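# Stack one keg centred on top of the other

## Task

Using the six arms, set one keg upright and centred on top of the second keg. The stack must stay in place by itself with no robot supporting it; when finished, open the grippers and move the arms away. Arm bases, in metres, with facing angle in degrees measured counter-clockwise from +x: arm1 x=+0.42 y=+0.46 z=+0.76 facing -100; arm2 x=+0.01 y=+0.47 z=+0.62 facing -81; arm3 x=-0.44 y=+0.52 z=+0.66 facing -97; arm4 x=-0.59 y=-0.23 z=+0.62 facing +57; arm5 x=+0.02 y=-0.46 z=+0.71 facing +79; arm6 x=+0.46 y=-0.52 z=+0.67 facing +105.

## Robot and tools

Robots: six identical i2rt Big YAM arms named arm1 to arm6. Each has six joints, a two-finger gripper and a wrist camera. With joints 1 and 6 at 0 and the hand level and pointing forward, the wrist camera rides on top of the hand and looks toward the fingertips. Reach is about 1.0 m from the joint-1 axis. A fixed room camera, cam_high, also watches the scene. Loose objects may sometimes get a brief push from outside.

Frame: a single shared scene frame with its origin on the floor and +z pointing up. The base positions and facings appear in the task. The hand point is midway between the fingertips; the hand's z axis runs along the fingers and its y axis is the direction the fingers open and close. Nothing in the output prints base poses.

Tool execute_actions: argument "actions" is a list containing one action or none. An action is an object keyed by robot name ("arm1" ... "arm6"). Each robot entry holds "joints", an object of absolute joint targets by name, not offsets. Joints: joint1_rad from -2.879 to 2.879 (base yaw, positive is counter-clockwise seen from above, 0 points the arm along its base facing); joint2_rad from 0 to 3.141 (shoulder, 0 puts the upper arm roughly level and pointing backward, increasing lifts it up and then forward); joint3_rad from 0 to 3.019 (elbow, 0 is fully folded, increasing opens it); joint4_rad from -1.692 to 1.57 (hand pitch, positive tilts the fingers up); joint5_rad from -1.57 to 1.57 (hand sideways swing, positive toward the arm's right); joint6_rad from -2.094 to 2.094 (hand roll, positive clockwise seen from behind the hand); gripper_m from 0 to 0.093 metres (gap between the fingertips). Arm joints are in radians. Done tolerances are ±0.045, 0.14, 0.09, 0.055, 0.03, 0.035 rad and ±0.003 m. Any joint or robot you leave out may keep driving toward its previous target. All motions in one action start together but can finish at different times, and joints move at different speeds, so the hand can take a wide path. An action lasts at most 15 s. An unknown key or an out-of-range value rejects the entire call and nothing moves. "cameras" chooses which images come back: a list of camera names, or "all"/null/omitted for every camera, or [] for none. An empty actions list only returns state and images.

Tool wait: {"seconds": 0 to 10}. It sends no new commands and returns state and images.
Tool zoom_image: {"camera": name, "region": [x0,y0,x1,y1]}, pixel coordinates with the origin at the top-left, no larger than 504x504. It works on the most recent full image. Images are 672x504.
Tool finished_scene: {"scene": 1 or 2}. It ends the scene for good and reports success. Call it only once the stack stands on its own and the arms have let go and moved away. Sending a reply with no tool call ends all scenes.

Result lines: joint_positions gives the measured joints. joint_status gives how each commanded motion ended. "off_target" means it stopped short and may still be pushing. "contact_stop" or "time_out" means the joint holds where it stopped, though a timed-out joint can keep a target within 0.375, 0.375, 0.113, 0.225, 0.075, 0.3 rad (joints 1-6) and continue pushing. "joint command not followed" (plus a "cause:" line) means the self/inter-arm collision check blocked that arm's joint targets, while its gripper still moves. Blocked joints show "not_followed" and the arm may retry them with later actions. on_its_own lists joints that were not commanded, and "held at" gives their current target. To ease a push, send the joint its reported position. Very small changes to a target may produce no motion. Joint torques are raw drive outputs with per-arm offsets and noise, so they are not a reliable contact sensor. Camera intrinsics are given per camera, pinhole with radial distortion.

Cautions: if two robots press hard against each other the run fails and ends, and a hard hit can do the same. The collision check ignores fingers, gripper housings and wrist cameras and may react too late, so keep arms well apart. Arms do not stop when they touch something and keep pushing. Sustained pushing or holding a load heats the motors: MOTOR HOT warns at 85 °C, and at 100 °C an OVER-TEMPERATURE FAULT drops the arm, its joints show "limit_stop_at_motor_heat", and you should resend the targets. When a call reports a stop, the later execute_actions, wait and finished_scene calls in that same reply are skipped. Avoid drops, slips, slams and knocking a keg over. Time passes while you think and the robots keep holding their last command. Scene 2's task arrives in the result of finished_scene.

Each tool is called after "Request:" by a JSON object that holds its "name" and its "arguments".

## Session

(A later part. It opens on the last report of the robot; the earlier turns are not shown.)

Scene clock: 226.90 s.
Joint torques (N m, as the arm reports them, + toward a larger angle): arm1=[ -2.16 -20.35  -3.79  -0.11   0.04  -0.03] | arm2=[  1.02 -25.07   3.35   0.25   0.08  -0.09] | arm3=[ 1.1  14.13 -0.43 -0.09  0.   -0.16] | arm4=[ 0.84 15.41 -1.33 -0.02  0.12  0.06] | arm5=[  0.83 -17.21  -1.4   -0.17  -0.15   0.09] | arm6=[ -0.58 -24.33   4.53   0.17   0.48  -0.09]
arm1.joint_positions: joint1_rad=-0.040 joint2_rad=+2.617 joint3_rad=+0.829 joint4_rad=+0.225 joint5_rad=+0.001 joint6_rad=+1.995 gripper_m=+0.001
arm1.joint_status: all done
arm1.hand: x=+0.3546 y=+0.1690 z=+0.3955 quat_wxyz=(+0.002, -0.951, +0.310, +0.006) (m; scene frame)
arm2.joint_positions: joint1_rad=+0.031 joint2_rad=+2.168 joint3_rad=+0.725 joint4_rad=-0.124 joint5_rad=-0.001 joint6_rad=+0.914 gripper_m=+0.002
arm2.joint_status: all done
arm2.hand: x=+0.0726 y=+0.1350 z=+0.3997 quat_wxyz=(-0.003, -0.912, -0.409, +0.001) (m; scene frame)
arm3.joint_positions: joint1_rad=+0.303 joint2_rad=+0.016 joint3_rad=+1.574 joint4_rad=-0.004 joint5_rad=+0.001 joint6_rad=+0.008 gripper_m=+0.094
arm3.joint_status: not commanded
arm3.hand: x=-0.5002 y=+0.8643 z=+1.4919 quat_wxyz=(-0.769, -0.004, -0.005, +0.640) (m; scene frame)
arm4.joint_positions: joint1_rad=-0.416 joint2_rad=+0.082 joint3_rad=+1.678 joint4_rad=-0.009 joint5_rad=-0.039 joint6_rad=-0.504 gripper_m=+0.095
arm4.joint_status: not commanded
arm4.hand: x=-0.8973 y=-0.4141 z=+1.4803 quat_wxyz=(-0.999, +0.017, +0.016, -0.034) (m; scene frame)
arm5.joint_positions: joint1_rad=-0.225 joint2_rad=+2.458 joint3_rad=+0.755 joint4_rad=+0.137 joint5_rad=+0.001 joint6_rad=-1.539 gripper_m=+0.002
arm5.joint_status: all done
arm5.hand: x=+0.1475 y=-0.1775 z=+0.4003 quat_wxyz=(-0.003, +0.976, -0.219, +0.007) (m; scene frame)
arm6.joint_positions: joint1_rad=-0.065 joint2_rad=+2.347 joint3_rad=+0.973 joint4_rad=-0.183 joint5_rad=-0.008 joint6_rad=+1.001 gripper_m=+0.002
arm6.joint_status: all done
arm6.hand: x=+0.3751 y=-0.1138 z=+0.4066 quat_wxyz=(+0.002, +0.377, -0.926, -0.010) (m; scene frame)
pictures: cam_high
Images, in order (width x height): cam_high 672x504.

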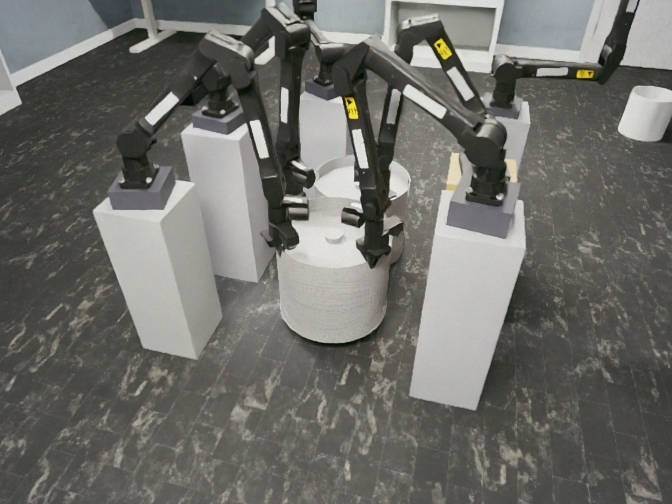

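Request:
{"name": "execute_actions", "arguments": {"actions": [{"arm1":{"joints":{"joint2_rad":2.305,"joint3_rad":0.71,"joint4_rad":0.115}},"arm5":{"joints":{"joint2_rad":2.112,"joint3_rad":0.675,"joint4_rad":-0.025}},"arm2":{"joints":{"joint2_rad":1.83,"joint3_rad":0.735,"joint4_rad":-0.32}},"arm6":{"joints":{"joint2_rad":2.025,"joint3_rad":0.975,"joint4_rad":-0.33}}}], "cameras": []}}

Request:
{"name": "execute_actions", "arguments": {"actions": [{"arm1":{"joints":{"joint2_rad":2.06,"joint3_rad":0.64,"joint4_rad":-0.04}},"arm5":{"joints":{"joint2_rad":1.857,"joint3_rad":0.645,"joint4_rad":-0.22}},"arm2":{"joints":{"joint2_rad":1.606,"joint3_rad":0.76,"joint4_rad":-0.54}},"arm6":{"joints":{"joint2_rad":1.835,"joint3_rad":0.97,"joint4_rad":-0.496}}}], "cameras": []}}

Request:
{"name": "execute_actions", "arguments": {"actions": [{"arm1":{"joints":{"joint2_rad":1.80,"joint3_rad":0.62,"joint4_rad":-0.25}},"arm5":{"joints":{"joint2_rad":1.605,"joint3_rad":0.66,"joint4_rad":-0.456}},"arm2":{"joints":{"joint2_rad":1.416,"joint3_rad":0.825,"joint4_rad":-0.77}},"arm6":{"joints":{"joint2_rad":1.66,"joint3_rad":1.0,"joint4_rad":-0.68}}}], "cameras": []}}

Request:
{"name": "execute_actions", "arguments": {"actions": [{"arm1":{"joints":{"joint2_rad":1.55,"joint3_rad":0.655,"joint4_rad":-0.5}},"arm5":{"joints":{"joint2_rad":1.384,"joint3_rad":0.725,"joint4_rad":-0.71}},"arm2":{"joints":{"joint2_rad":1.27,"joint3_rad":0.925,"joint4_rad":-0.99}},"arm6":{"joints":{"joint2_rad":1.51,"joint3_rad":1.07,"joint4_rad":-0.873}}}], "cameras": []}}

Request:
{"name": "execute_actions", "arguments": {"actions": [{"arm1":{"joints":{"joint2_rad":1.338,"joint3_rad":0.73,"joint4_rad":-0.76}},"arm5":{"joints":{"joint2_rad":1.215,"joint3_rad":0.825,"joint4_rad":-0.956}},"arm2":{"joints":{"joint2_rad":1.172,"joint3_rad":1.05,"joint4_rad":-1.204}},"arm6":{"joints":{"joint2_rad":1.4,"joint3_rad":1.17,"joint4_rad":-1.068}}}], "cameras": ["cam_high"]}}

Scene clock: 259.43 s.
Joint torques (N m, as the arm reports them, + toward a larger angle): arm1=[ -2.1  -19.55  -0.77  -0.05  -0.18  -0.02] | arm2=[  0.91 -22.6    7.18   0.53   0.05  -0.12] | arm3=[ 0.33 13.38 -0.45 -0.16 -0.04 -0.14] | arm4=[ 0.88 15.58 -1.38 -0.01  0.13  0.06] | arm5=[  0.93 -16.79   1.29  -0.05  -0.23   0.09] | arm6=[ -0.45 -21.52   7.94   0.55   0.5   -0.1 ]
arm1.joint_positions: joint1_rad=-0.040 joint2_rad=+2.386 joint3_rad=+0.700 joint4_rad=+0.118 joint5_rad=+0.008 joint6_rad=+1.996 gripper_m=+0.001
arm1.joint_status: all done
arm1.hand: x=+0.3545 y=+0.1701 z=+0.4686 quat_wxyz=(+0.004, -0.951, +0.310, +0.010) (m; scene frame)
arm2.joint_positions: joint1_rad=+0.030 joint2_rad=+1.926 joint3_rad=+0.682 joint4_rad=-0.323 joint5_rad=-0.001 joint6_rad=+0.914 gripper_m=+0.002
arm2.joint_status: all done
arm2.hand: x=+0.0726 y=+0.1346 z=+0.4734 quat_wxyz=(-0.003, -0.913, -0.409, +0.001) (m; scene frame)
arm3.joint_positions: joint1_rad=+0.303 joint2_rad=+0.016 joint3_rad=+1.574 joint4_rad=-0.004 joint5_rad=+0.001 joint6_rad=+0.008 gripper_m=+0.094
arm3.joint_status: not commanded
arm3.hand: x=-0.5002 y=+0.8643 z=+1.4919 quat_wxyz=(-0.769, -0.004, -0.005, +0.640) (m; scene frame)
arm4.joint_positions: joint1_rad=-0.416 joint2_rad=+0.082 joint3_rad=+1.678 joint4_rad=-0.009 joint5_rad=-0.039 joint6_rad=-0.504 gripper_m=+0.095
arm4.joint_status: not commanded
arm4.hand: x=-0.8973 y=-0.4141 z=+1.4803 quat_wxyz=(-0.999, +0.017, +0.016, -0.034) (m; scene frame)
arm5.joint_positions: joint1_rad=-0.225 joint2_rad=+2.213 joint3_rad=+0.660 joint4_rad=-0.016 joint5_rad=+0.003 joint6_rad=-1.540 gripper_m=+0.002
arm5.joint_status: all done
arm5.hand: x=+0.1473 y=-0.1766 z=+0.4730 quat_wxyz=(-0.001, +0.976, -0.219, +0.008) (m; scene frame)
arm6.joint_positions: joint1_rad=-0.065 joint2_rad=+2.137 joint3_rad=+0.912 joint4_rad=-0.336 joint5_rad=-0.009 joint6_rad=+1.001 gripper_m=+0.002
arm6.joint_status: all done
arm6.hand: x=+0.3749 y=-0.1141 z=+0.4821 quat_wxyz=(+0.003, +0.377, -0.926, -0.007) (m; scene frame)
pictures: none
No camera images: the call's "cameras" was empty. Leave "cameras" out to get every camera's image.

Scene clock: 260.47 s.
Joint torques (N m, as the arm reports them, + toward a larger angle): arm1=[ -2.08 -17.55   2.76   0.02  -0.32  -0.01] | arm2=[  0.61 -21.76  10.41   0.89   0.04  -0.07] | arm3=[ 0.11 13.98 -0.45 -0.03 -0.07 -0.15] | arm4=[ 0.78 15.45 -1.39  0.03  0.12  0.05] | arm5=[  0.91 -15.61   4.28   0.06  -0.28   0.1 ] | arm6=[ -0.71 -21.22  10.75   1.01   0.55  -0.08]
arm1.joint_positions: joint1_rad=-0.041 joint2_rad=+2.138 joint3_rad=+0.609 joint4_rad=-0.040 joint5_rad=+0.012 joint6_rad=+1.996 gripper_m=+0.001
arm1.joint_status: all done
arm1.hand: x=+0.3542 y=+0.1714 z=+0.5391 quat_wxyz=(+0.004, -0.950, +0.311, +0.012) (m; scene frame)
arm2.joint_positions: joint1_rad=+0.030 joint2_rad=+1.699 joint3_rad=+0.683 joint4_rad=-0.549 joint5_rad=-0.001 joint6_rad=+0.914 gripper_m=+0.002
arm2.joint_status: all done
arm2.hand: x=+0.0723 y=+0.1352 z=+0.5458 quat_wxyz=(-0.004, -0.913, -0.409, +0.001) (m; scene frame)
arm3.joint_positions: joint1_rad=+0.303 joint2_rad=+0.016 joint3_rad=+1.574 joint4_rad=-0.004 joint5_rad=+0.001 joint6_rad=+0.008 gripper_m=+0.094
arm3.joint_status: not commanded
arm3.hand: x=-0.5002 y=+0.8643 z=+1.4919 quat_wxyz=(-0.769, -0.004, -0.005, +0.640) (m; scene frame)
arm4.joint_positions: joint1_rad=-0.416 joint2_rad=+0.082 joint3_rad=+1.678 joint4_rad=-0.009 joint5_rad=-0.039 joint6_rad=-0.504 gripper_m=+0.095
arm4.joint_status: not commanded
arm4.hand: x=-0.8973 y=-0.4141 z=+1.4803 quat_wxyz=(-0.999, +0.017, +0.016, -0.034) (m; scene frame)
arm5.joint_positions: joint1_rad=-0.225 joint2_rad=+1.961 joint3_rad=+0.608 joint4_rad=-0.213 joint5_rad=+0.004 joint6_rad=-1.540 gripper_m=+0.002
arm5.joint_status: all done
arm5.hand: x=+0.1475 y=-0.1745 z=+0.5440 quat_wxyz=(-0.002, +0.976, -0.219, +0.009) (m; scene frame)
arm6.joint_positions: joint1_rad=-0.065 joint2_rad=+1.941 joint3_rad=+0.890 joint4_rad=-0.510 joint5_rad=-0.010 joint6_rad=+1.001 gripper_m=+0.002
arm6.joint_status: all done
arm6.hand: x=+0.3749 y=-0.1144 z=+0.5552 quat_wxyz=(+0.004, +0.377, -0.926, -0.007) (m; scene frame)
pictures: none
No camera images: the call's "cameras" was empty. Leave "cameras" out to get every camera's image.

Scene clock: 262.57 s.
Joint torques (N m, as the arm reports them, + toward a larger angle): arm1=[ -1.92 -16.42   7.32   0.16  -0.31  -0.05] | arm2=[  1.13 -18.08  14.77   0.07   0.31  -0.14] | arm3=[ 0.41 13.74 -0.38  0.01 -0.07 -0.22] | arm4=[ 0.85 15.45 -1.35 -0.02  0.12  0.06] | arm5=[  0.97 -15.01   7.56   0.13  -0.21   0.06] | arm6=[ -0.61 -18.93  14.52   0.62   0.61  -0.12]
arm1.joint_positions: joint1_rad=-0.042 joint2_rad=+1.875 joint3_rad=+0.560 joint4_rad=-0.252 joint5_rad=+0.012 joint6_rad=+1.999 gripper_m=+0.001
arm1.joint_status: all done
arm1.hand: x=+0.3550 y=+0.1713 z=+0.6092 quat_wxyz=(+0.003, -0.950, +0.312, +0.012) (m; scene frame)
arm2.joint_positions: joint1_rad=+0.030 joint2_rad=+1.490 joint3_rad=+0.708 joint4_rad=-0.757 joint5_rad=-0.006 joint6_rad=+0.918 gripper_m=+0.002
arm2.joint_status: joint3_rad time_out (moved +0.025 of +0.142); the others done
arm2.on_its_own: joint3_rad reads +0.708 and still pushes toward +0.821 since a time_out
arm2.hand: x=+0.0728 y=+0.1381 z=+0.6174 quat_wxyz=(-0.017, -0.913, -0.407, +0.002) (m; scene frame)
arm3.joint_positions: joint1_rad=+0.303 joint2_rad=+0.016 joint3_rad=+1.574 joint4_rad=-0.004 joint5_rad=+0.001 joint6_rad=+0.008 gripper_m=+0.094
arm3.joint_status: not commanded
arm3.hand: x=-0.5002 y=+0.8643 z=+1.4919 quat_wxyz=(-0.769, -0.004, -0.005, +0.640) (m; scene frame)
arm4.joint_positions: joint1_rad=-0.416 joint2_rad=+0.082 joint3_rad=+1.678 joint4_rad=-0.009 joint5_rad=-0.039 joint6_rad=-0.504 gripper_m=+0.095
arm4.joint_status: not commanded
arm4.hand: x=-0.8973 y=-0.4141 z=+1.4803 quat_wxyz=(-0.999, +0.017, +0.016, -0.034) (m; scene frame)
arm5.joint_positions: joint1_rad=-0.225 joint2_rad=+1.710 joint3_rad=+0.600 joint4_rad=-0.450 joint5_rad=+0.002 joint6_rad=-1.535 gripper_m=+0.002
arm5.joint_status: all done
arm5.hand: x=+0.1472 y=-0.1722 z=+0.6161 quat_wxyz=(-0.006, +0.975, -0.221, +0.008) (m; scene frame)
arm6.joint_positions: joint1_rad=-0.065 joint2_rad=+1.752 joint3_rad=+0.891 joint4_rad=-0.684 joint5_rad=-0.012 joint6_rad=+1.006 gripper_m=+0.002
arm6.joint_status: joint3_rad time_out (moved +0.002 of +0.110); the others done
arm6.on_its_own: joint3_rad reads +0.891 and still pushes toward +1.000 since a time_out
arm6.hand: x=+0.3750 y=-0.1165 z=+0.6290 quat_wxyz=(+0.003, +0.375, -0.927, -0.015) (m; scene frame)
pictures: none
No camera images: the call's "cameras" was empty. Leave "cameras" out to get every camera's image.

not run: a stop came earlier in this reply.

not run: a stop came earlier in this reply.

Request:
{"name": "execute_actions", "arguments": {"actions": [{"arm1":{"joints":{"joint2_rad":1.52,"joint3_rad":0.67,"joint4_rad":-0.53}},"arm5":{"joints":{"joint2_rad":1.36,"joint3_rad":0.73,"joint4_rad":-0.75}},"arm2":{"joints":{"joint2_rad":1.27,"joint3_rad":0.90,"joint4_rad":-1.04}},"arm6":{"joints":{"joint2_rad":1.53,"joint3_rad":1.045,"joint4_rad":-0.92}}}], "cameras": []}}

Request:
{"name": "execute_actions", "arguments": {"actions": [{"arm1":{"joints":{"joint2_rad":1.31,"joint3_rad":0.73,"joint4_rad":-0.82}},"arm5":{"joints":{"joint2_rad":1.2,"joint3_rad":0.81,"joint4_rad":-1.01}},"arm2":{"joints":{"joint2_rad":1.18,"joint3_rad":1.02,"joint4_rad":-1.26}},"arm6":{"joints":{"joint2_rad":1.42,"joint3_rad":1.135,"joint4_rad":-1.125}}}], "cameras": ["cam_high"]}}

Scene clock: 278.37 s.
Joint torques (N m, as the arm reports them, + toward a larger angle): arm1=[ -1.95 -15.7   13.55  -0.42  -0.31  -0.1 ] | arm2=[  1.04 -16.02  14.21  -0.8    0.1   -0.13] | arm3=[ 0.58 14.05 -0.43  0.06 -0.04 -0.12] | arm4=[ 0.74 15.65 -1.32 -0.01  0.13  0.06] | arm5=[  1.02 -13.7   12.29  -1.45  -0.31   0.01] | arm6=[ -0.99 -15.05  15.49   0.02   0.84  -0.19]
arm1.joint_positions: joint1_rad=-0.042 joint2_rad=+1.603 joint3_rad=+0.569 joint4_rad=-0.520 joint5_rad=+0.012 joint6_rad=+2.004 gripper_m=+0.001
arm1.joint_status: joint3_rad time_out (moved +0.009 of +0.110); the others done
arm1.on_its_own: joint3_rad reads +0.569 and still pushes toward +0.670 since a time_out
arm1.hand: x=+0.3549 y=+0.1663 z=+0.6860 quat_wxyz=(-0.004, -0.949, +0.315, +0.011) (m; scene frame)
arm2.joint_positions: joint1_rad=+0.029 joint2_rad=+1.337 joint3_rad=+0.806 joint4_rad=-1.000 joint5_rad=-0.001 joint6_rad=+0.922 gripper_m=+0.002
arm2.joint_status: joint3_rad time_out (moved +0.098 of +0.192); the others done
arm2.on_its_own: joint3_rad reads +0.806 and still pushes toward +0.900 since a time_out
arm2.hand: x=+0.0723 y=+0.1368 z=+0.6943 quat_wxyz=(-0.020, -0.914, -0.405, +0.005) (m; scene frame)
arm3.joint_positions: joint1_rad=+0.303 joint2_rad=+0.016 joint3_rad=+1.574 joint4_rad=-0.004 joint5_rad=+0.001 joint6_rad=+0.008 gripper_m=+0.094
arm3.joint_status: not commanded
arm3.hand: x=-0.5002 y=+0.8643 z=+1.4919 quat_wxyz=(-0.769, -0.004, -0.005, +0.640) (m; scene frame)
arm4.joint_positions: joint1_rad=-0.416 joint2_rad=+0.082 joint3_rad=+1.678 joint4_rad=-0.009 joint5_rad=-0.039 joint6_rad=-0.504 gripper_m=+0.095
arm4.joint_status: not commanded
arm4.hand: x=-0.8973 y=-0.4141 z=+1.4803 quat_wxyz=(-0.999, +0.017, +0.016, -0.034) (m; scene frame)
arm5.joint_positions: joint1_rad=-0.225 joint2_rad=+1.465 joint3_rad=+0.626 joint4_rad=-0.707 joint5_rad=+0.005 joint6_rad=-1.531 gripper_m=+0.002
arm5.joint_status: joint3_rad time_out (moved +0.026 of +0.130); the others done
arm5.on_its_own: joint3_rad reads +0.626 and still pushes toward +0.730 since a time_out
arm5.hand: x=+0.1452 y=-0.1754 z=+0.6922 quat_wxyz=(-0.012, +0.975, -0.223, +0.011) (m; scene frame)
arm6.joint_positions: joint1_rad=-0.061 joint2_rad=+1.585 joint3_rad=+0.941 joint4_rad=-0.910 joint5_rad=-0.017 joint6_rad=+1.015 gripper_m=+0.002
arm6.joint_status: joint3_rad time_out (moved +0.050 of +0.154); the others done
arm6.on_its_own: joint3_rad reads +0.941 and still pushes toward +1.045 since a time_out
arm6.hand: x=+0.3740 y=-0.1249 z=+0.7066 quat_wxyz=(+0.007, +0.373, -0.928, -0.011) (m; scene frame)
pictures: none
No camera images: the call's "cameras" was empty. Leave "cameras" out to get every camera's image.

not run: a stop came earlier in this reply.

Request:
{"name": "execute_actions", "arguments": {"actions": [{"arm1":{"joints":{"joint2_rad":1.34,"joint3_rad":0.735,"joint4_rad":-0.82}},"arm5":{"joints":{"joint2_rad":1.22,"joint3_rad":0.815,"joint4_rad":-1.01}},"arm2":{"joints":{"joint2_rad":1.2,"joint3_rad":1.025,"joint4_rad":-1.26}},"arm6":{"joints":{"joint2_rad":1.43,"joint3_rad":1.125,"joint4_rad":-1.11}}}], "cameras": ["cam_high"]}}

Scene clock: 286.23 s.
Joint torques (N m, as the arm reports them, + toward a larger angle): arm1=[ -1.74 -13.89  16.55  -2.41  -0.33  -0.1 ] | arm2=[  0.65 -15.25  15.8   -1.34   0.14  -0.15] | arm3=[ 0.22 13.69 -0.65 -0.15 -0.02 -0.15] | arm4=[ 0.79 15.46 -1.4  -0.02  0.11  0.04] | arm5=[  1.03 -13.18  13.72  -3.17  -0.33   0.01] | arm6=[ -0.99 -14.84  16.29  -0.43   0.77  -0.19]
arm1.joint_positions: joint1_rad=-0.044 joint2_rad=+1.413 joint3_rad=+0.618 joint4_rad=-0.769 joint5_rad=+0.012 joint6_rad=+2.004 gripper_m=+0.001
arm1.joint_status: joint3_rad time_out (moved +0.049 of +0.166); the others done
arm1.on_its_own: joint3_rad reads +0.618 and still pushes toward +0.731 since a time_out
arm1.hand: x=+0.3553 y=+0.1684 z=+0.7498 quat_wxyz=(+0.001, -0.949, +0.316, +0.012) (m; scene frame)
arm2.joint_positions: joint1_rad=+0.029 joint2_rad=+1.262 joint3_rad=+0.922 joint4_rad=-1.209 joint5_rad=-0.003 joint6_rad=+0.923 gripper_m=+0.002
arm2.joint_status: joint3_rad time_out (moved +0.116 of +0.219); the others done
arm2.on_its_own: joint3_rad reads +0.922 and still pushes toward +1.025 since a time_out
arm2.hand: x=+0.0722 y=+0.1392 z=+0.7579 quat_wxyz=(-0.012, -0.914, -0.404, +0.002) (m; scene frame)
arm3.joint_positions: joint1_rad=+0.303 joint2_rad=+0.016 joint3_rad=+1.574 joint4_rad=-0.004 joint5_rad=+0.001 joint6_rad=+0.008 gripper_m=+0.094
arm3.joint_status: not commanded
arm3.hand: x=-0.5002 y=+0.8643 z=+1.4919 quat_wxyz=(-0.769, -0.004, -0.005, +0.640) (m; scene frame)
arm4.joint_positions: joint1_rad=-0.416 joint2_rad=+0.082 joint3_rad=+1.678 joint4_rad=-0.009 joint5_rad=-0.039 joint6_rad=-0.504 gripper_m=+0.095
arm4.joint_status: not commanded
arm4.hand: x=-0.8973 y=-0.4141 z=+1.4803 quat_wxyz=(-0.999, +0.017, +0.016, -0.034) (m; scene frame)
arm5.joint_positions: joint1_rad=-0.225 joint2_rad=+1.328 joint3_rad=+0.705 joint4_rad=-0.928 joint5_rad=+0.006 joint6_rad=-1.530 gripper_m=+0.002
arm5.joint_status: joint3_rad time_out (moved +0.079 of +0.189); joint4_rad time_out (moved -0.221 of -0.303); the others done
arm5.on_its_own: joint3_rad reads +0.705 and still pushes toward +0.815 since a time_out; joint4_rad reads -0.928 and still pushes toward -1.010 since a time_out
arm5.hand: x=+0.1450 y=-0.1745 z=+0.7536 quat_wxyz=(-0.009, +0.975, -0.224, +0.011) (m; scene frame)
arm6.joint_positions: joint1_rad=-0.061 joint2_rad=+1.487 joint3_rad=+1.022 joint4_rad=-1.090 joint5_rad=-0.016 joint6_rad=+1.015 gripper_m=+0.002
arm6.joint_status: joint3_rad time_out (moved +0.081 of +0.184); the others done
arm6.on_its_own: joint3_rad reads +1.022 and still pushes toward +1.125 since a time_out
arm6.hand: x=+0.3745 y=-0.1265 z=+0.7699 quat_wxyz=(+0.006, +0.373, -0.928, -0.010) (m; scene frame)
pictures: cam_high
Images, in order (width x height): cam_high 672x504.

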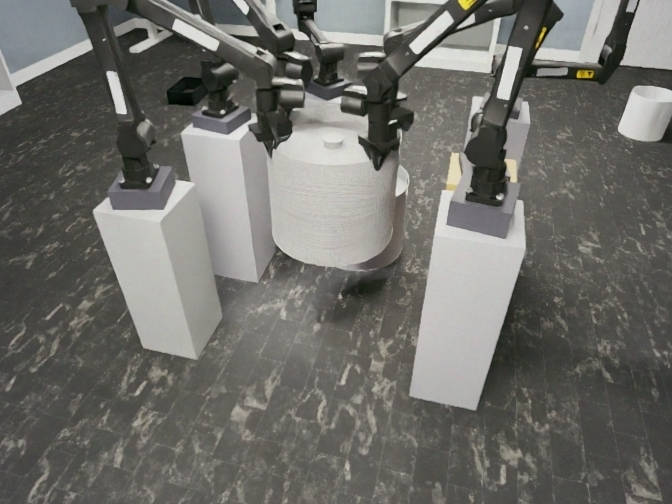

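Request:
{"name": "execute_actions", "arguments": {"actions": [{"arm1":{"joints":{"joint1_rad":-0.393,"joint6_rad":1.65,"joint2_rad":1.43,"joint3_rad":0.835,"joint4_rad":-0.81}},"arm5":{"joints":{"joint1_rad":0.16,"joint6_rad":-1.145,"joint2_rad":1.19,"joint3_rad":0.78,"joint4_rad":-1.0}},"arm2":{"joints":{"joint1_rad":-0.324,"joint6_rad":0.57,"joint2_rad":1.18,"joint3_rad":1.015,"joint4_rad":-1.265}},"arm6":{"joints":{"joint1_rad":0.193,"joint6_rad":1.27,"joint2_rad":1.52,"joint3_rad":1.265,"joint4_rad":-1.15}}}], "cameras": []}}

Scene clock: 301.63 s.
Joint torques (N m, as the arm reports them, + toward a larger angle): arm1=[ -1.79 -16.39  16.25  -1.71   0.03  -0.06] | arm2=[  1.83 -16.34  15.41  -0.43   0.39  -0.15] | arm3=[ 0.79 13.65 -0.31  0.11 -0.05 -0.19] | arm4=[ 0.71 15.49 -1.35  0.01  0.12  0.06] | arm5=[  0.57 -11.78  13.11  -0.97  -0.36  -0.03] | arm6=[ -1.88 -17.97  16.67  -1.06   0.73   0.04]
arm1.joint_positions: joint1_rad=-0.394 joint2_rad=+1.513 joint3_rad=+0.728 joint4_rad=-0.772 joint5_rad=+0.002 joint6_rad=+1.660 gripper_m=+0.002
arm1.joint_status: joint3_rad time_out (moved +0.109 of +0.217); the others done
arm1.on_its_own: joint3_rad reads +0.728 and still pushes toward +0.835 since a time_out
arm1.hand: x=+0.2382 y=+0.1713 z=+0.7508 quat_wxyz=(-0.001, -0.948, +0.319, +0.009) (m; scene frame)
arm2.joint_positions: joint1_rad=-0.330 joint2_rad=+1.253 joint3_rad=+0.918 joint4_rad=-1.236 joint5_rad=-0.009 joint6_rad=+0.570 gripper_m=+0.002
arm2.joint_status: joint3_rad time_out (moved -0.004 of +0.093); the others done
arm2.on_its_own: joint3_rad reads +0.918 and still pushes toward +1.015 since a time_out
arm2.hand: x=-0.0458 y=+0.1465 z=+0.7591 quat_wxyz=(-0.003, -0.916, -0.401, -0.003) (m; scene frame)
arm3.joint_positions: joint1_rad=+0.303 joint2_rad=+0.016 joint3_rad=+1.574 joint4_rad=-0.004 joint5_rad=+0.001 joint6_rad=+0.008 gripper_m=+0.094
arm3.joint_status: not commanded
arm3.hand: x=-0.5002 y=+0.8643 z=+1.4919 quat_wxyz=(-0.769, -0.004, -0.005, +0.640) (m; scene frame)
arm4.joint_positions: joint1_rad=-0.416 joint2_rad=+0.082 joint3_rad=+1.678 joint4_rad=-0.009 joint5_rad=-0.039 joint6_rad=-0.504 gripper_m=+0.095
arm4.joint_status: not commanded
arm4.hand: x=-0.8973 y=-0.4141 z=+1.4803 quat_wxyz=(-0.999, +0.017, +0.016, -0.034) (m; scene frame)
arm5.joint_positions: joint1_rad=+0.163 joint2_rad=+1.285 joint3_rad=+0.680 joint4_rad=-0.970 joint5_rad=+0.006 joint6_rad=-1.140 gripper_m=+0.002
arm5.joint_status: joint3_rad time_out (moved -0.025 of +0.075); the others done
arm5.on_its_own: joint3_rad reads +0.680 and still pushes toward +0.780 since a time_out
arm5.hand: x=+0.0271 y=-0.1667 z=+0.7563 quat_wxyz=(+0.001, +0.974, -0.224, +0.010) (m; scene frame)
arm6.joint_positions: joint1_rad=+0.201 joint2_rad=+1.596 joint3_rad=+1.158 joint4_rad=-1.116 joint5_rad=-0.014 joint6_rad=+1.287 gripper_m=+0.002
arm6.joint_status: joint3_rad time_out (moved +0.136 of +0.243); the others done
arm6.on_its_own: joint3_rad reads +1.158 and still pushes toward +1.265 since a time_out
arm6.hand: x=+0.2546 y=-0.1205 z=+0.7735 quat_wxyz=(+0.007, +0.368, -0.930, -0.009) (m; scene frame)
pictures: none
No camera images: the call's "cameras" was empty. Leave "cameras" out to get every camera's image.

Request:
{"name": "execute_actions", "arguments": {"actions": [{"arm1":{"joints":{"joint1_rad":-0.643,"joint6_rad":1.4,"joint2_rad":1.565,"joint3_rad":1.035,"joint4_rad":-0.85}},"arm5":{"joints":{"joint1_rad":0.535,"joint6_rad":-0.77,"joint2_rad":1.25,"joint3_rad":0.84,"joint4_rad":-0.985}},"arm2":{"joints":{"joint1_rad":-0.65,"joint6_rad":0.245,"joint2_rad":1.26,"joint3_rad":1.09,"joint4_rad":-1.25}},"arm6":{"joints":{"joint1_rad":0.391,"joint6_rad":1.47,"joint2_rad":1.67,"joint3_rad":1.478,"joint4_rad":-1.2}}}], "cameras": ["cam_high"]}}

Scene clock: 315.37 s.
Joint torques (N m, as the arm reports them, + toward a larger angle): arm1=[ -1.9  -21.54  16.65  -1.75   0.35  -0.05] | arm2=[  2.52 -19.43  15.94  -0.63   0.44  -0.12] | arm3=[ 0.62 14.31 -0.49  0.05 -0.06 -0.2 ] | arm4=[ 0.93 15.51 -1.36  0.01  0.12  0.06] | arm5=[  1.22 -13.56  13.87  -1.62  -0.55   0.  ] | arm6=[ -1.8  -21.9   16.79  -1.14   0.44   0.06]
arm1.joint_positions: joint1_rad=-0.642 joint2_rad=+1.675 joint3_rad=+0.927 joint4_rad=-0.811 joint5_rad=-0.008 joint6_rad=+1.409 gripper_m=+0.002
arm1.joint_status: joint3_rad time_out (moved +0.199 of +0.307); the others done
arm1.on_its_own: joint3_rad reads +0.927 and still pushes toward +1.035 since a time_out
arm1.hand: x=+0.1231 y=+0.1751 z=+0.7497 quat_wxyz=(-0.002, -0.948, +0.318, +0.006) (m; scene frame)
arm2.joint_positions: joint1_rad=-0.657 joint2_rad=+1.347 joint3_rad=+0.986 joint4_rad=-1.218 joint5_rad=-0.013 joint6_rad=+0.241 gripper_m=+0.002
arm2.joint_status: joint3_rad time_out (moved +0.068 of +0.172); the others done
arm2.on_its_own: joint3_rad reads +0.986 and still pushes toward +1.090 since a time_out
arm2.hand: x=-0.1610 y=+0.1542 z=+0.7532 quat_wxyz=(-0.003, -0.915, -0.403, -0.006) (m; scene frame)
arm3.joint_positions: joint1_rad=+0.303 joint2_rad=+0.016 joint3_rad=+1.574 joint4_rad=-0.004 joint5_rad=+0.001 joint6_rad=+0.008 gripper_m=+0.094
arm3.joint_status: not commanded
arm3.hand: x=-0.5002 y=+0.8643 z=+1.4919 quat_wxyz=(-0.769, -0.004, -0.005, +0.640) (m; scene frame)
arm4.joint_positions: joint1_rad=-0.416 joint2_rad=+0.082 joint3_rad=+1.678 joint4_rad=-0.009 joint5_rad=-0.039 joint6_rad=-0.504 gripper_m=+0.095
arm4.joint_status: not commanded
arm4.hand: x=-0.8973 y=-0.4141 z=+1.4803 quat_wxyz=(-0.999, +0.017, +0.016, -0.034) (m; scene frame)
arm5.joint_positions: joint1_rad=+0.534 joint2_rad=+1.355 joint3_rad=+0.727 joint4_rad=-0.937 joint5_rad=+0.012 joint6_rad=-0.768 gripper_m=+0.002
arm5.joint_status: joint3_rad time_out (moved +0.047 of +0.160); the others done
arm5.on_its_own: joint3_rad reads +0.727 and still pushes toward +0.839 since a time_out
arm5.hand: x=-0.0870 y=-0.1607 z=+0.7498 quat_wxyz=(-0.006, +0.974, -0.225, +0.010) (m; scene frame)
arm6.joint_positions: joint1_rad=+0.398 joint2_rad=+1.763 joint3_rad=+1.372 joint4_rad=-1.165 joint5_rad=-0.008 joint6_rad=+1.485 gripper_m=+0.002
arm6.joint_status: joint3_rad time_out (moved +0.213 of +0.320); the others done
arm6.on_its_own: joint3_rad reads +1.372 and still pushes toward +1.478 since a time_out
arm6.hand: x=+0.1394 y=-0.1141 z=+0.7713 quat_wxyz=(+0.005, +0.368, -0.930, -0.007) (m; scene frame)
pictures: cam_high
Images, in order (width x height): cam_high 672x504.

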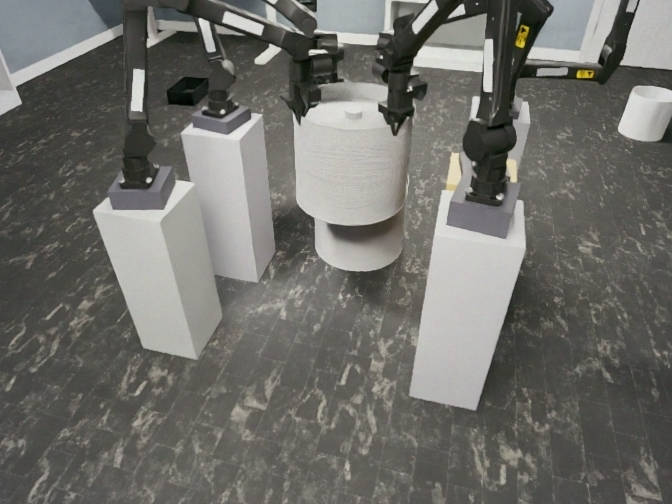

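Request:
{"name": "execute_actions", "arguments": {"actions": [{"arm1":{"joints":{"joint1_rad":-0.812,"joint6_rad":1.23,"joint2_rad":1.73,"joint3_rad":1.31,"joint4_rad":-0.93}},"arm5":{"joints":{"joint1_rad":0.823,"joint6_rad":-0.48,"joint2_rad":1.385,"joint3_rad":1.01,"joint4_rad":-0.99}},"arm2":{"joints":{"joint1_rad":-0.903,"joint6_rad":-0.01,"joint2_rad":1.4,"joint3_rad":1.262,"joint4_rad":-1.25}},"arm6":{"joints":{"joint1_rad":0.536,"joint6_rad":1.62,"joint2_rad":1.865,"joint3_rad":1.778,"joint4_rad":-1.28}},"arm3":{"joints":{"joint3_rad":0.9,"joint4_rad":-1.1}},"arm4":{"joints":{"joint3_rad":1.2,"joint4_rad":-1.5,"joint6_rad":0}}}], "cameras": ["cam_high"]}}

Scene clock: 338.60 s.
Joint torques (N m, as the arm reports them, + toward a larger angle): arm1=[ -1.94 -27.12  17.55  -1.88   0.41  -0.07] | arm2=[  1.22 -25.51  16.07  -0.3    0.3   -0.15] | arm3=[ 1.08  5.01  9.02  1.81 -0.02 -0.22] | arm4=[0.71 7.14 7.08 1.39 0.04 0.21] | arm5=[  1.02 -17.63  13.79  -1.34  -0.66   0.02] | arm6=[ -1.76 -25.92  17.43  -1.03   0.41   0.08]
arm1.joint_positions: joint1_rad=-0.811 joint2_rad=+1.866 joint3_rad=+1.196 joint4_rad=-0.887 joint5_rad=-0.010 joint6_rad=+1.240 gripper_m=+0.002
arm1.joint_status: joint3_rad time_out (moved +0.269 of +0.383); the others done
arm1.on_its_own: joint3_rad reads +1.196 and still pushes toward +1.309 since a time_out
arm1.hand: x=+0.0065 y=+0.1795 z=+0.7464 quat_wxyz=(-0.003, -0.948, +0.318, +0.006) (m; scene frame)
arm2.joint_positions: joint1_rad=-0.910 joint2_rad=+1.514 joint3_rad=+1.154 joint4_rad=-1.229 joint5_rad=-0.008 joint6_rad=-0.010 gripper_m=+0.002
arm2.joint_status: joint3_rad time_out (moved +0.168 of +0.276); the others done
arm2.on_its_own: joint3_rad reads +1.154 and still pushes toward +1.262 since a time_out
arm2.hand: x=-0.2776 y=+0.1625 z=+0.7514 quat_wxyz=(-0.001, -0.916, -0.402, -0.009) (m; scene frame)
arm3.joint_positions: joint1_rad=+0.303 joint2_rad=+0.018 joint3_rad=+0.886 joint4_rad=-1.095 joint5_rad=+0.001 joint6_rad=+0.008 gripper_m=+0.094
arm3.joint_status: all done
arm3.hand: x=-0.4176 y=+0.3929 z=+1.1026 quat_wxyz=(-0.479, -0.505, -0.596, +0.400) (m; scene frame)
arm4.joint_positions: joint1_rad=-0.416 joint2_rad=+0.110 joint3_rad=+1.184 joint4_rad=-1.493 joint5_rad=-0.039 joint6_rad=-0.016 gripper_m=+0.095
arm4.joint_status: all done
arm4.hand: x=-0.5425 y=-0.1885 z=+1.0965 quat_wxyz=(-0.517, +0.255, -0.801, -0.162) (m; scene frame)
arm5.joint_positions: joint1_rad=+0.822 joint2_rad=+1.522 joint3_rad=+0.895 joint4_rad=-0.950 joint5_rad=+0.014 joint6_rad=-0.479 gripper_m=+0.002
arm5.joint_status: joint3_rad time_out (moved +0.168 of +0.283); the others done
arm5.on_its_own: joint3_rad reads +0.895 and still pushes toward +1.007 since a time_out
arm5.hand: x=-0.2035 y=-0.1536 z=+0.7456 quat_wxyz=(-0.004, +0.974, -0.225, +0.013) (m; scene frame)
arm6.joint_positions: joint1_rad=+0.544 joint2_rad=+1.971 joint3_rad=+1.668 joint4_rad=-1.248 joint5_rad=-0.007 joint6_rad=+1.633 gripper_m=+0.002
arm6.joint_status: joint3_rad time_out (moved +0.297 of +0.406); the others done
arm6.on_its_own: joint3_rad reads +1.668 and still pushes toward +1.778 since a time_out
arm6.hand: x=+0.0225 y=-0.1076 z=+0.7667 quat_wxyz=(+0.007, +0.367, -0.930, -0.009) (m; scene frame)
pictures: cam_high
Images, in order (width x height): cam_high 672x504.

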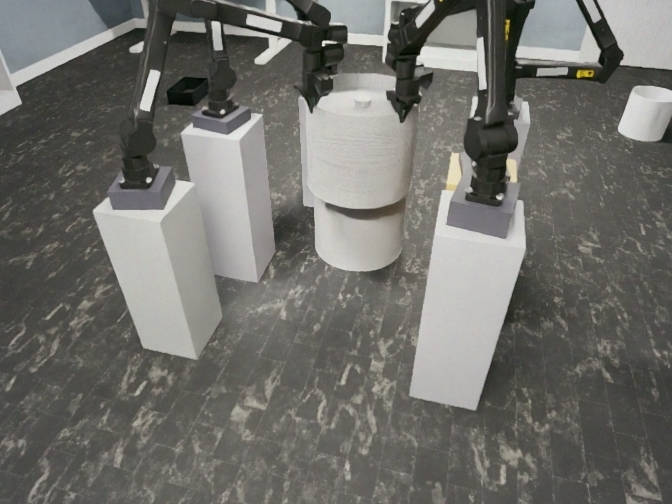

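Request:
{"name": "execute_actions", "arguments": {"actions": [{"arm1":{"joints":{"joint1_rad":-0.925,"joint6_rad":1.12,"joint2_rad":1.95,"joint3_rad":1.648,"joint4_rad":-1.015}},"arm5":{"joints":{"joint1_rad":1.018,"joint6_rad":-0.285,"joint2_rad":1.58,"joint3_rad":1.224,"joint4_rad":-0.97}},"arm2":{"joints":{"joint1_rad":-1.083,"joint6_rad":-0.19,"joint2_rad":1.6,"joint3_rad":1.467,"joint4_rad":-1.22}},"arm6":{"joints":{"joint1_rad":0.646,"joint6_rad":1.73,"joint2_rad":2.135,"joint3_rad":2.185,"joint4_rad":-1.4}}}], "cameras": ["cam_high","arm3_cam_wrist","arm4_cam_wrist"]}}

Request:
{"name": "zoom_image", "arguments": {"camera": "cam_high", "region": [290,120,440,280]}}

Scene clock: 359.20 s.
Joint torques (N m, as the arm reports them, + toward a larger angle): arm1=[ -2.3  -33.47  17.98  -2.03   0.51  -0.07] | arm2=[  0.93 -31.24  16.26  -0.23   0.23  -0.26] | arm3=[ 0.38  5.02  8.96  1.75 -0.04 -0.18] | arm4=[0.62 6.96 7.04 1.37 0.04 0.2 ] | arm5=[  1.72 -23.11  13.66  -1.39  -0.74   0.06] | arm6=[ -1.65 -30.33  17.78  -0.64   0.12   0.14]
arm1.joint_positions: joint1_rad=-0.921 joint2_rad=+2.116 joint3_rad=+1.518 joint4_rad=-0.970 joint5_rad=-0.013 joint6_rad=+1.131 gripper_m=+0.002
arm1.joint_status: joint2_rad time_out (moved +0.250 of +0.084); joint3_rad time_out (moved +0.322 of +0.452); the others done
arm1.on_its_own: joint2_rad reads +2.116 and still pushes toward +1.950 since a time_out; joint3_rad reads +1.518 and still pushes toward +1.630 since a time_out
arm1.hand: x=-0.1041 y=+0.1831 z=+0.7156 quat_wxyz=(+0.000, -0.948, +0.318, +0.003) (m; scene frame)
arm2.joint_positions: joint1_rad=-1.081 joint2_rad=+1.738 joint3_rad=+1.344 joint4_rad=-1.202 joint5_rad=-0.007 joint6_rad=-0.180 gripper_m=+0.002
arm2.joint_status: joint3_rad time_out (moved +0.189 of +0.313); the others done
arm2.on_its_own: joint3_rad reads +1.344 and still pushes toward +1.456 since a time_out
arm2.hand: x=-0.3874 y=+0.1698 z=+0.7195 quat_wxyz=(-0.001, -0.916, -0.401, -0.012) (m; scene frame)
arm3.joint_positions: joint1_rad=+0.303 joint2_rad=+0.018 joint3_rad=+0.886 joint4_rad=-1.095 joint5_rad=+0.001 joint6_rad=+0.008 gripper_m=+0.094
arm3.joint_status: not commanded
arm3.hand: x=-0.4176 y=+0.3929 z=+1.1026 quat_wxyz=(-0.479, -0.505, -0.596, +0.400) (m; scene frame)
arm4.joint_positions: joint1_rad=-0.416 joint2_rad=+0.110 joint3_rad=+1.184 joint4_rad=-1.493 joint5_rad=-0.039 joint6_rad=-0.016 gripper_m=+0.095
arm4.joint_status: not commanded
arm4.hand: x=-0.5425 y=-0.1885 z=+1.0965 quat_wxyz=(-0.517, +0.255, -0.801, -0.162) (m; scene frame)
arm5.joint_positions: joint1_rad=+1.010 joint2_rad=+1.754 joint3_rad=+1.098 joint4_rad=-0.929 joint5_rad=+0.018 joint6_rad=-0.290 gripper_m=+0.002
arm5.joint_status: joint2_rad time_out (moved +0.232 of +0.058); joint3_rad time_out (moved +0.203 of +0.329); the others done
arm5.on_its_own: joint2_rad reads +1.754 and still pushes toward +1.580 since a time_out; joint3_rad reads +1.098 and still pushes toward +1.211 since a time_out
arm5.hand: x=-0.3133 y=-0.1476 z=+0.7139 quat_wxyz=(-0.004, +0.974, -0.226, +0.017) (m; scene frame)
arm6.joint_positions: joint1_rad=+0.650 joint2_rad=+2.256 joint3_rad=+2.063 joint4_rad=-1.376 joint5_rad=+0.000 joint6_rad=+1.736 gripper_m=+0.003
arm6.joint_status: joint3_rad time_out (moved +0.395 of +0.517); the others done
arm6.on_its_own: joint3_rad reads +2.063 and still pushes toward +2.175 since a time_out
arm6.hand: x=-0.0878 y=-0.1017 z=+0.7355 quat_wxyz=(+0.000, +0.368, -0.930, -0.002) (m; scene frame)
pictures: arm3_cam_wrist, arm4_cam_wrist, cam_high
Images, in order (width x height): arm3_cam_wrist 672x504, arm4_cam_wrist 672x504, cam_high 672x504.

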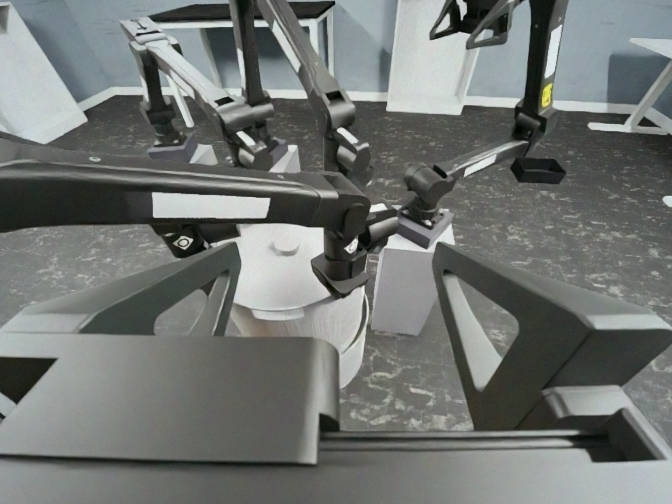

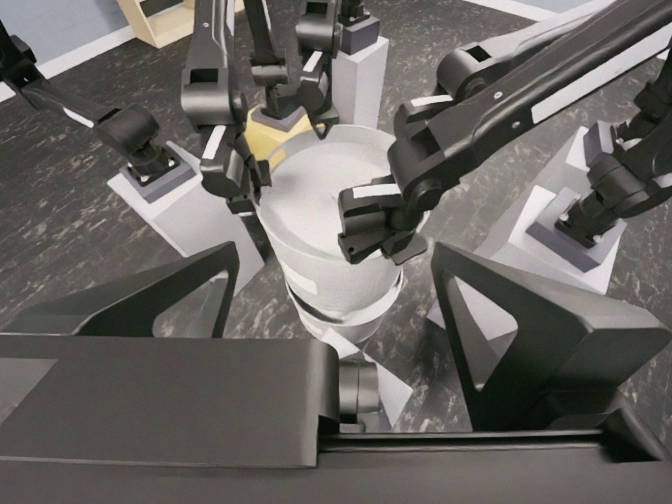

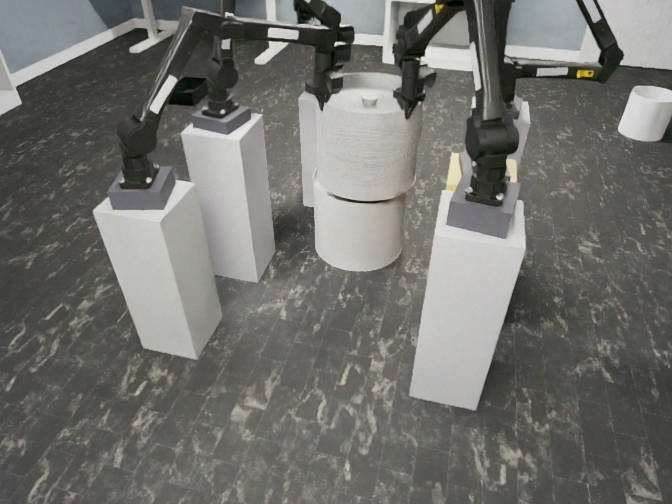

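Region (290, 120, 440, 280) of cam_high's 672x504 image, scaled by 3.150, with more detail than that image has; it fills the left 472 columns of this view, and the rest is white.

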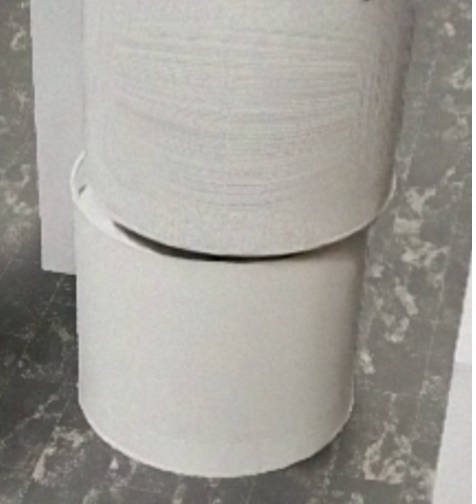

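Request:
{"name": "execute_actions", "arguments": {"actions": [{"arm1":{"joints":{"joint1_rad":-0.9,"joint6_rad":1.15,"joint2_rad":2.0,"joint3_rad":1.765,"joint4_rad":-1.065}},"arm5":{"joints":{"joint1_rad":1.1,"joint6_rad":-0.21,"joint2_rad":1.57,"joint3_rad":1.216,"joint4_rad":-0.97}},"arm2":{"joints":{"joint1_rad":-1.064,"joint6_rad":-0.17,"joint2_rad":1.665,"joint3_rad":1.577,"joint4_rad":-1.25}},"arm6":{"joints":{"joint1_rad":0.696,"joint6_rad":1.78,"joint2_rad":2.135,"joint3_rad":2.185}},"arm3":{"joints":{"joint4_rad":-1.5}}}], "cameras": ["cam_high","arm3_cam_wrist","arm4_cam_wrist"]}}

Request:
{"name": "zoom_image", "arguments": {"camera": "cam_high", "region": [290,120,440,280]}}

Request:
{"name": "zoom_image", "arguments": {"camera": "arm3_cam_wrist", "region": [200,150,420,340]}}

Scene clock: 379.00 s.
Joint torques (N m, as the arm reports them, + toward a larger angle): arm1=[ -2.09 -33.87  18.3   -2.08   0.56  -0.06] | arm2=[  1.27 -31.08  16.37  -0.29   0.28  -0.24] | arm3=[ 0.53  5.16  9.02  1.58 -0.03 -0.2 ] | arm4=[0.74 7.02 7.07 1.39 0.03 0.2 ] | arm5=[  3.51 -23.56  13.64  -1.27  -0.94   0.08] | arm6=[ -0.89 -30.46  17.83  -0.46  -0.05   0.12]
arm1.joint_positions: joint1_rad=-0.898 joint2_rad=+2.160 joint3_rad=+1.615 joint4_rad=-1.020 joint5_rad=-0.014 joint6_rad=+1.160 gripper_m=+0.002
arm1.joint_status: joint2_rad time_out (moved +0.044 of -0.116); joint3_rad time_out (moved +0.097 of +0.247); the others done
arm1.on_its_own: joint2_rad reads +2.160 and still pushes toward +2.000 since a time_out; joint3_rad reads +1.615 and still pushes toward +1.727 since a time_out
arm1.hand: x=-0.1184 y=+0.1595 z=+0.7206 quat_wxyz=(-0.001, -0.947, +0.321, +0.003) (m; scene frame)
arm2.joint_positions: joint1_rad=-1.067 joint2_rad=+1.793 joint3_rad=+1.425 joint4_rad=-1.228 joint5_rad=-0.009 joint6_rad=-0.161 gripper_m=+0.002
arm2.joint_status: joint3_rad time_out (moved +0.082 of +0.233); the others done
arm2.on_its_own: joint3_rad reads +1.425 and still pushes toward +1.538 since a time_out
arm2.hand: x=-0.4017 y=+0.1497 z=+0.7213 quat_wxyz=(-0.002, -0.917, -0.398, -0.012) (m; scene frame)
arm3.joint_positions: joint1_rad=+0.303 joint2_rad=+0.018 joint3_rad=+0.886 joint4_rad=-1.494 joint5_rad=+0.001 joint6_rad=+0.008 gripper_m=+0.094
arm3.joint_status: all done
arm3.hand: x=-0.4247 y=+0.4323 z=+1.0136 quat_wxyz=(-0.351, -0.574, -0.679, +0.293) (m; scene frame)
arm4.joint_positions: joint1_rad=-0.416 joint2_rad=+0.110 joint3_rad=+1.184 joint4_rad=-1.493 joint5_rad=-0.039 joint6_rad=-0.016 gripper_m=+0.095
arm4.joint_status: not commanded
arm4.hand: x=-0.5425 y=-0.1885 z=+1.0965 quat_wxyz=(-0.517, +0.255, -0.801, -0.162) (m; scene frame)
arm5.joint_positions: joint1_rad=+1.073 joint2_rad=+1.751 joint3_rad=+1.098 joint4_rad=-0.934 joint5_rad=+0.022 joint6_rad=-0.218 gripper_m=+0.002
arm5.joint_status: joint2_rad time_out (moved -0.002 of -0.184); joint3_rad time_out (moved +0.000 of +0.118); the others done
arm5.on_its_own: joint2_rad reads +1.751 and still pushes toward +1.570 since a time_out; joint3_rad reads +1.098 and still pushes toward +1.210 since a time_out
arm5.hand: x=-0.3309 y=-0.1690 z=+0.7148 quat_wxyz=(-0.007, +0.973, -0.230, +0.019) (m; scene frame)
arm6.joint_positions: joint1_rad=+0.694 joint2_rad=+2.255 joint3_rad=+2.069 joint4_rad=-1.382 joint5_rad=+0.004 joint6_rad=+1.789 gripper_m=+0.002
arm6.joint_status: joint3_rad time_out (moved +0.007 of +0.122); the others done
arm6.on_its_own: joint3_rad reads +2.069 and still pushes toward +2.182 since a time_out
arm6.hand: x=-0.1056 y=-0.1250 z=+0.7381 quat_wxyz=(-0.001, +0.364, -0.931, -0.004) (m; scene frame)
pictures: arm3_cam_wrist, arm4_cam_wrist, cam_high
Images, in order (width x height): arm3_cam_wrist 672x504, arm4_cam_wrist 672x504, cam_high 672x504.

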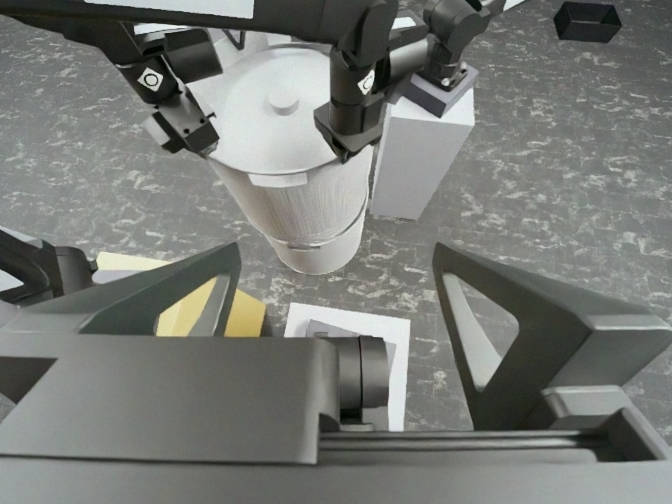

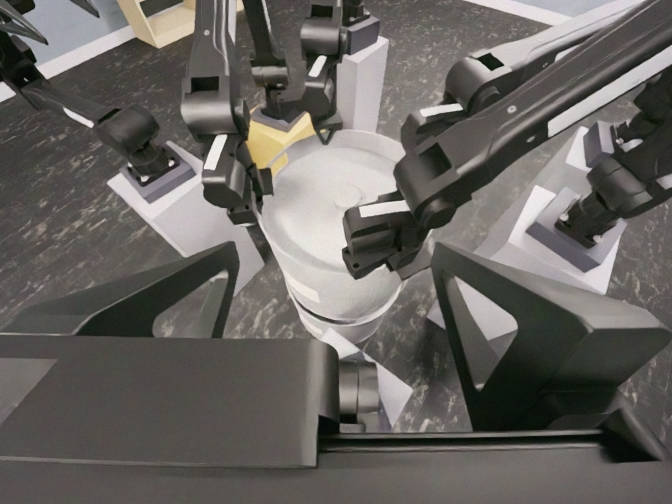

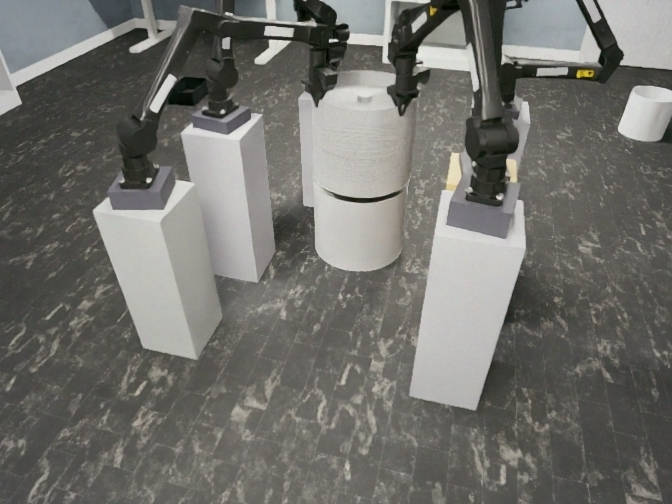

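Region (290, 120, 440, 280) of cam_high's 672x504 image, scaled by 3.150, with more detail than that image has; it fills the left 472 columns of this view, and the rest is white.

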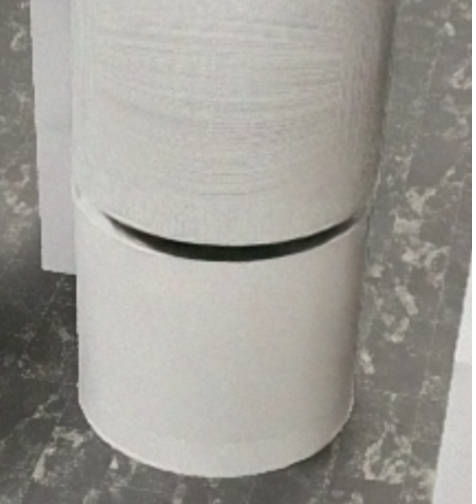

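Region (200, 150, 420, 340) of arm3_cam_wrist's 672x504 image, scaled by 2.291, with more detail than that image has; it fills the top 435 rows of this view, and the rest is white.

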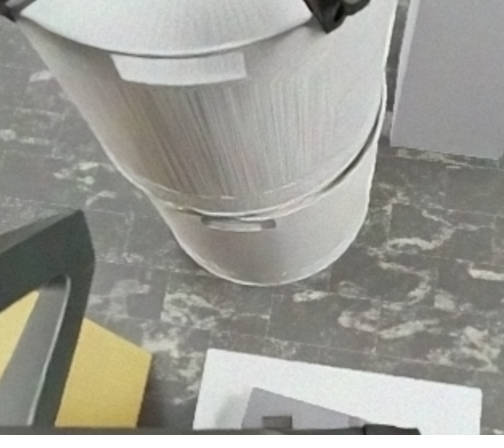

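Request:
{"name": "execute_actions", "arguments": {"actions": [{"arm1":{"joints":{"joint2_rad":2.05,"joint4_rad":-1.02}},"arm5":{"joints":{"joint2_rad":1.62,"joint4_rad":-0.925}},"arm2":{"joints":{"joint2_rad":1.715,"joint4_rad":-1.205}},"arm6":{"joints":{"joint2_rad":2.18,"joint4_rad":-1.36}}}], "cameras": ["cam_high","arm3_cam_wrist","arm4_cam_wrist"]}}

Request:
{"name": "zoom_image", "arguments": {"camera": "cam_high", "region": [290,120,440,280]}}

Request:
{"name": "zoom_image", "arguments": {"camera": "arm3_cam_wrist", "region": [200,150,420,340]}}

Scene clock: 389.30 s.
Joint torques (N m, as the arm reports them, + toward a larger angle): arm1=[ -2.1  -33.07  18.12  -1.71   0.79  -0.06] | arm2=[  0.81 -31.12  16.44   0.58   0.35  -0.24] | arm3=[ 0.07  5.21  8.79  1.57 -0.06 -0.16] | arm4=[0.86 7.06 7.08 1.33 0.04 0.2 ] | arm5=[  3.18 -23.03  13.4   -0.3   -0.66   0.08] | arm6=[ -0.81 -27.97  17.75   0.81   0.18   0.12]
arm1.joint_positions: joint1_rad=-0.899 joint2_rad=+2.194 joint3_rad=+1.615 joint4_rad=-0.984 joint5_rad=-0.020 joint6_rad=+1.160 gripper_m=+0.002
arm1.joint_status: joint2_rad off_target (ended at +2.193, target +2.050); the others done
arm1.on_its_own: joint2_rad reads +2.194 and still pushes toward +2.050 since a time_out; joint3_rad reads +1.615 and still pushes toward +1.727 since a time_out
arm1.hand: x=-0.1208 y=+0.1579 z=+0.7007 quat_wxyz=(-0.004, -0.947, +0.321, +0.001) (m; scene frame)
arm2.joint_positions: joint1_rad=-1.067 joint2_rad=+1.838 joint3_rad=+1.425 joint4_rad=-1.208 joint5_rad=-0.011 joint6_rad=-0.161 gripper_m=+0.002
arm2.joint_status: all done
arm2.on_its_own: joint3_rad reads +1.425 and still pushes toward +1.538 since a time_out
arm2.hand: x=-0.4041 y=+0.1476 z=+0.6986 quat_wxyz=(+0.000, -0.917, -0.398, -0.024) (m; scene frame)
arm3.joint_positions: joint1_rad=+0.303 joint2_rad=+0.018 joint3_rad=+0.886 joint4_rad=-1.494 joint5_rad=+0.001 joint6_rad=+0.008 gripper_m=+0.094
arm3.joint_status: not commanded
arm3.hand: x=-0.4247 y=+0.4323 z=+1.0136 quat_wxyz=(-0.351, -0.574, -0.679, +0.293) (m; scene frame)
arm4.joint_positions: joint1_rad=-0.416 joint2_rad=+0.110 joint3_rad=+1.184 joint4_rad=-1.493 joint5_rad=-0.039 joint6_rad=-0.016 gripper_m=+0.095
arm4.joint_status: not commanded
arm4.hand: x=-0.5425 y=-0.1885 z=+1.0965 quat_wxyz=(-0.517, +0.255, -0.801, -0.162) (m; scene frame)
arm5.joint_positions: joint1_rad=+1.075 joint2_rad=+1.789 joint3_rad=+1.098 joint4_rad=-0.911 joint5_rad=+0.016 joint6_rad=-0.218 gripper_m=+0.002
arm5.joint_status: joint2_rad off_target (ended at +1.789, target +1.620); the others done
arm5.on_its_own: joint2_rad reads +1.789 and still pushes toward +1.620 since a time_out; joint3_rad reads +1.098 and still pushes toward +1.210 since a time_out
arm5.hand: x=-0.3329 y=-0.1703 z=+0.6982 quat_wxyz=(+0.000, +0.973, -0.229, +0.024) (m; scene frame)
arm6.joint_positions: joint1_rad=+0.695 joint2_rad=+2.275 joint3_rad=+2.069 joint4_rad=-1.369 joint5_rad=-0.001 joint6_rad=+1.789 gripper_m=+0.002
arm6.joint_status: all done
arm6.on_its_own: joint3_rad reads +2.069 and still pushes toward +2.182 since a time_out
arm6.hand: x=-0.1082 y=-0.1255 z=+0.7251 quat_wxyz=(-0.001, +0.364, -0.931, +0.000) (m; scene frame)
pictures: arm3_cam_wrist, arm4_cam_wrist, cam_high
Images, in order (width x height): arm3_cam_wrist 672x504, arm4_cam_wrist 672x504, cam_high 672x504.

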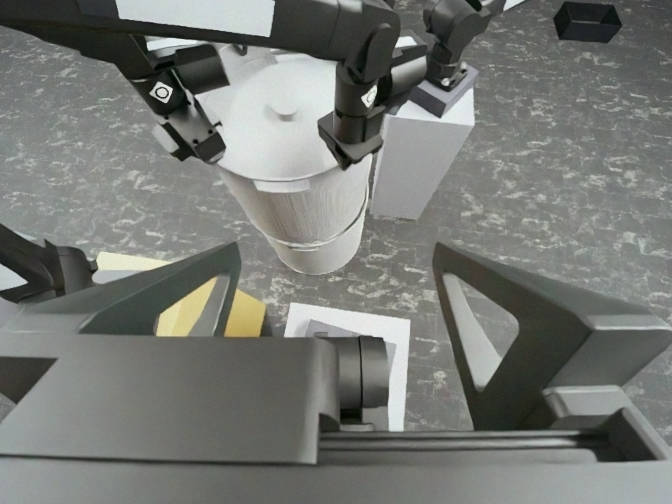

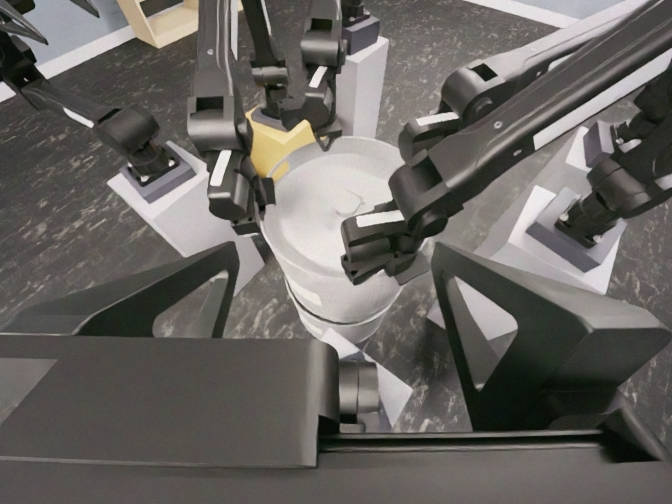

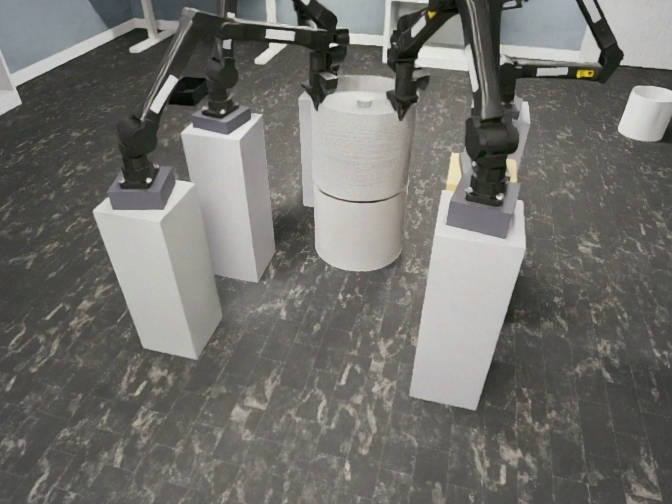

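Region (290, 120, 440, 280) of cam_high's 672x504 image, scaled by 3.150, with more detail than that image has; it fills the left 472 columns of this view, and the rest is white.

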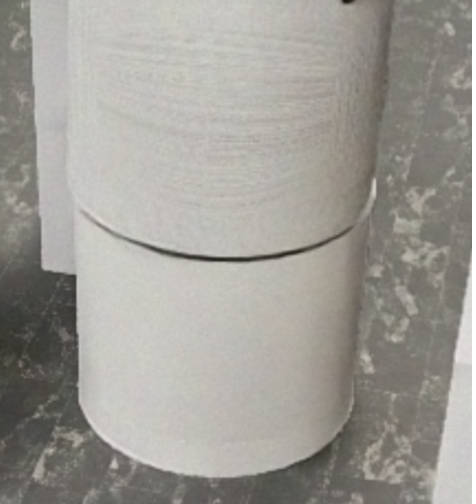

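Region (200, 150, 420, 340) of arm3_cam_wrist's 672x504 image, scaled by 2.291, with more detail than that image has; it fills the top 435 rows of this view, and the rest is white.

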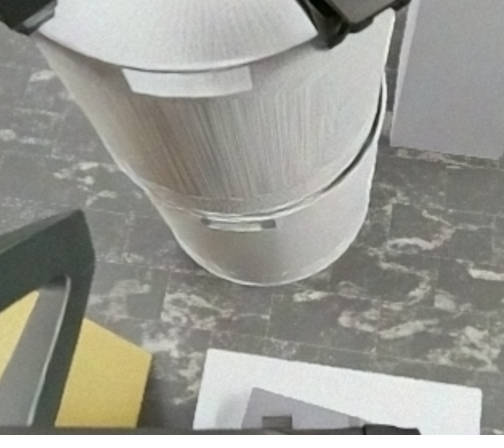

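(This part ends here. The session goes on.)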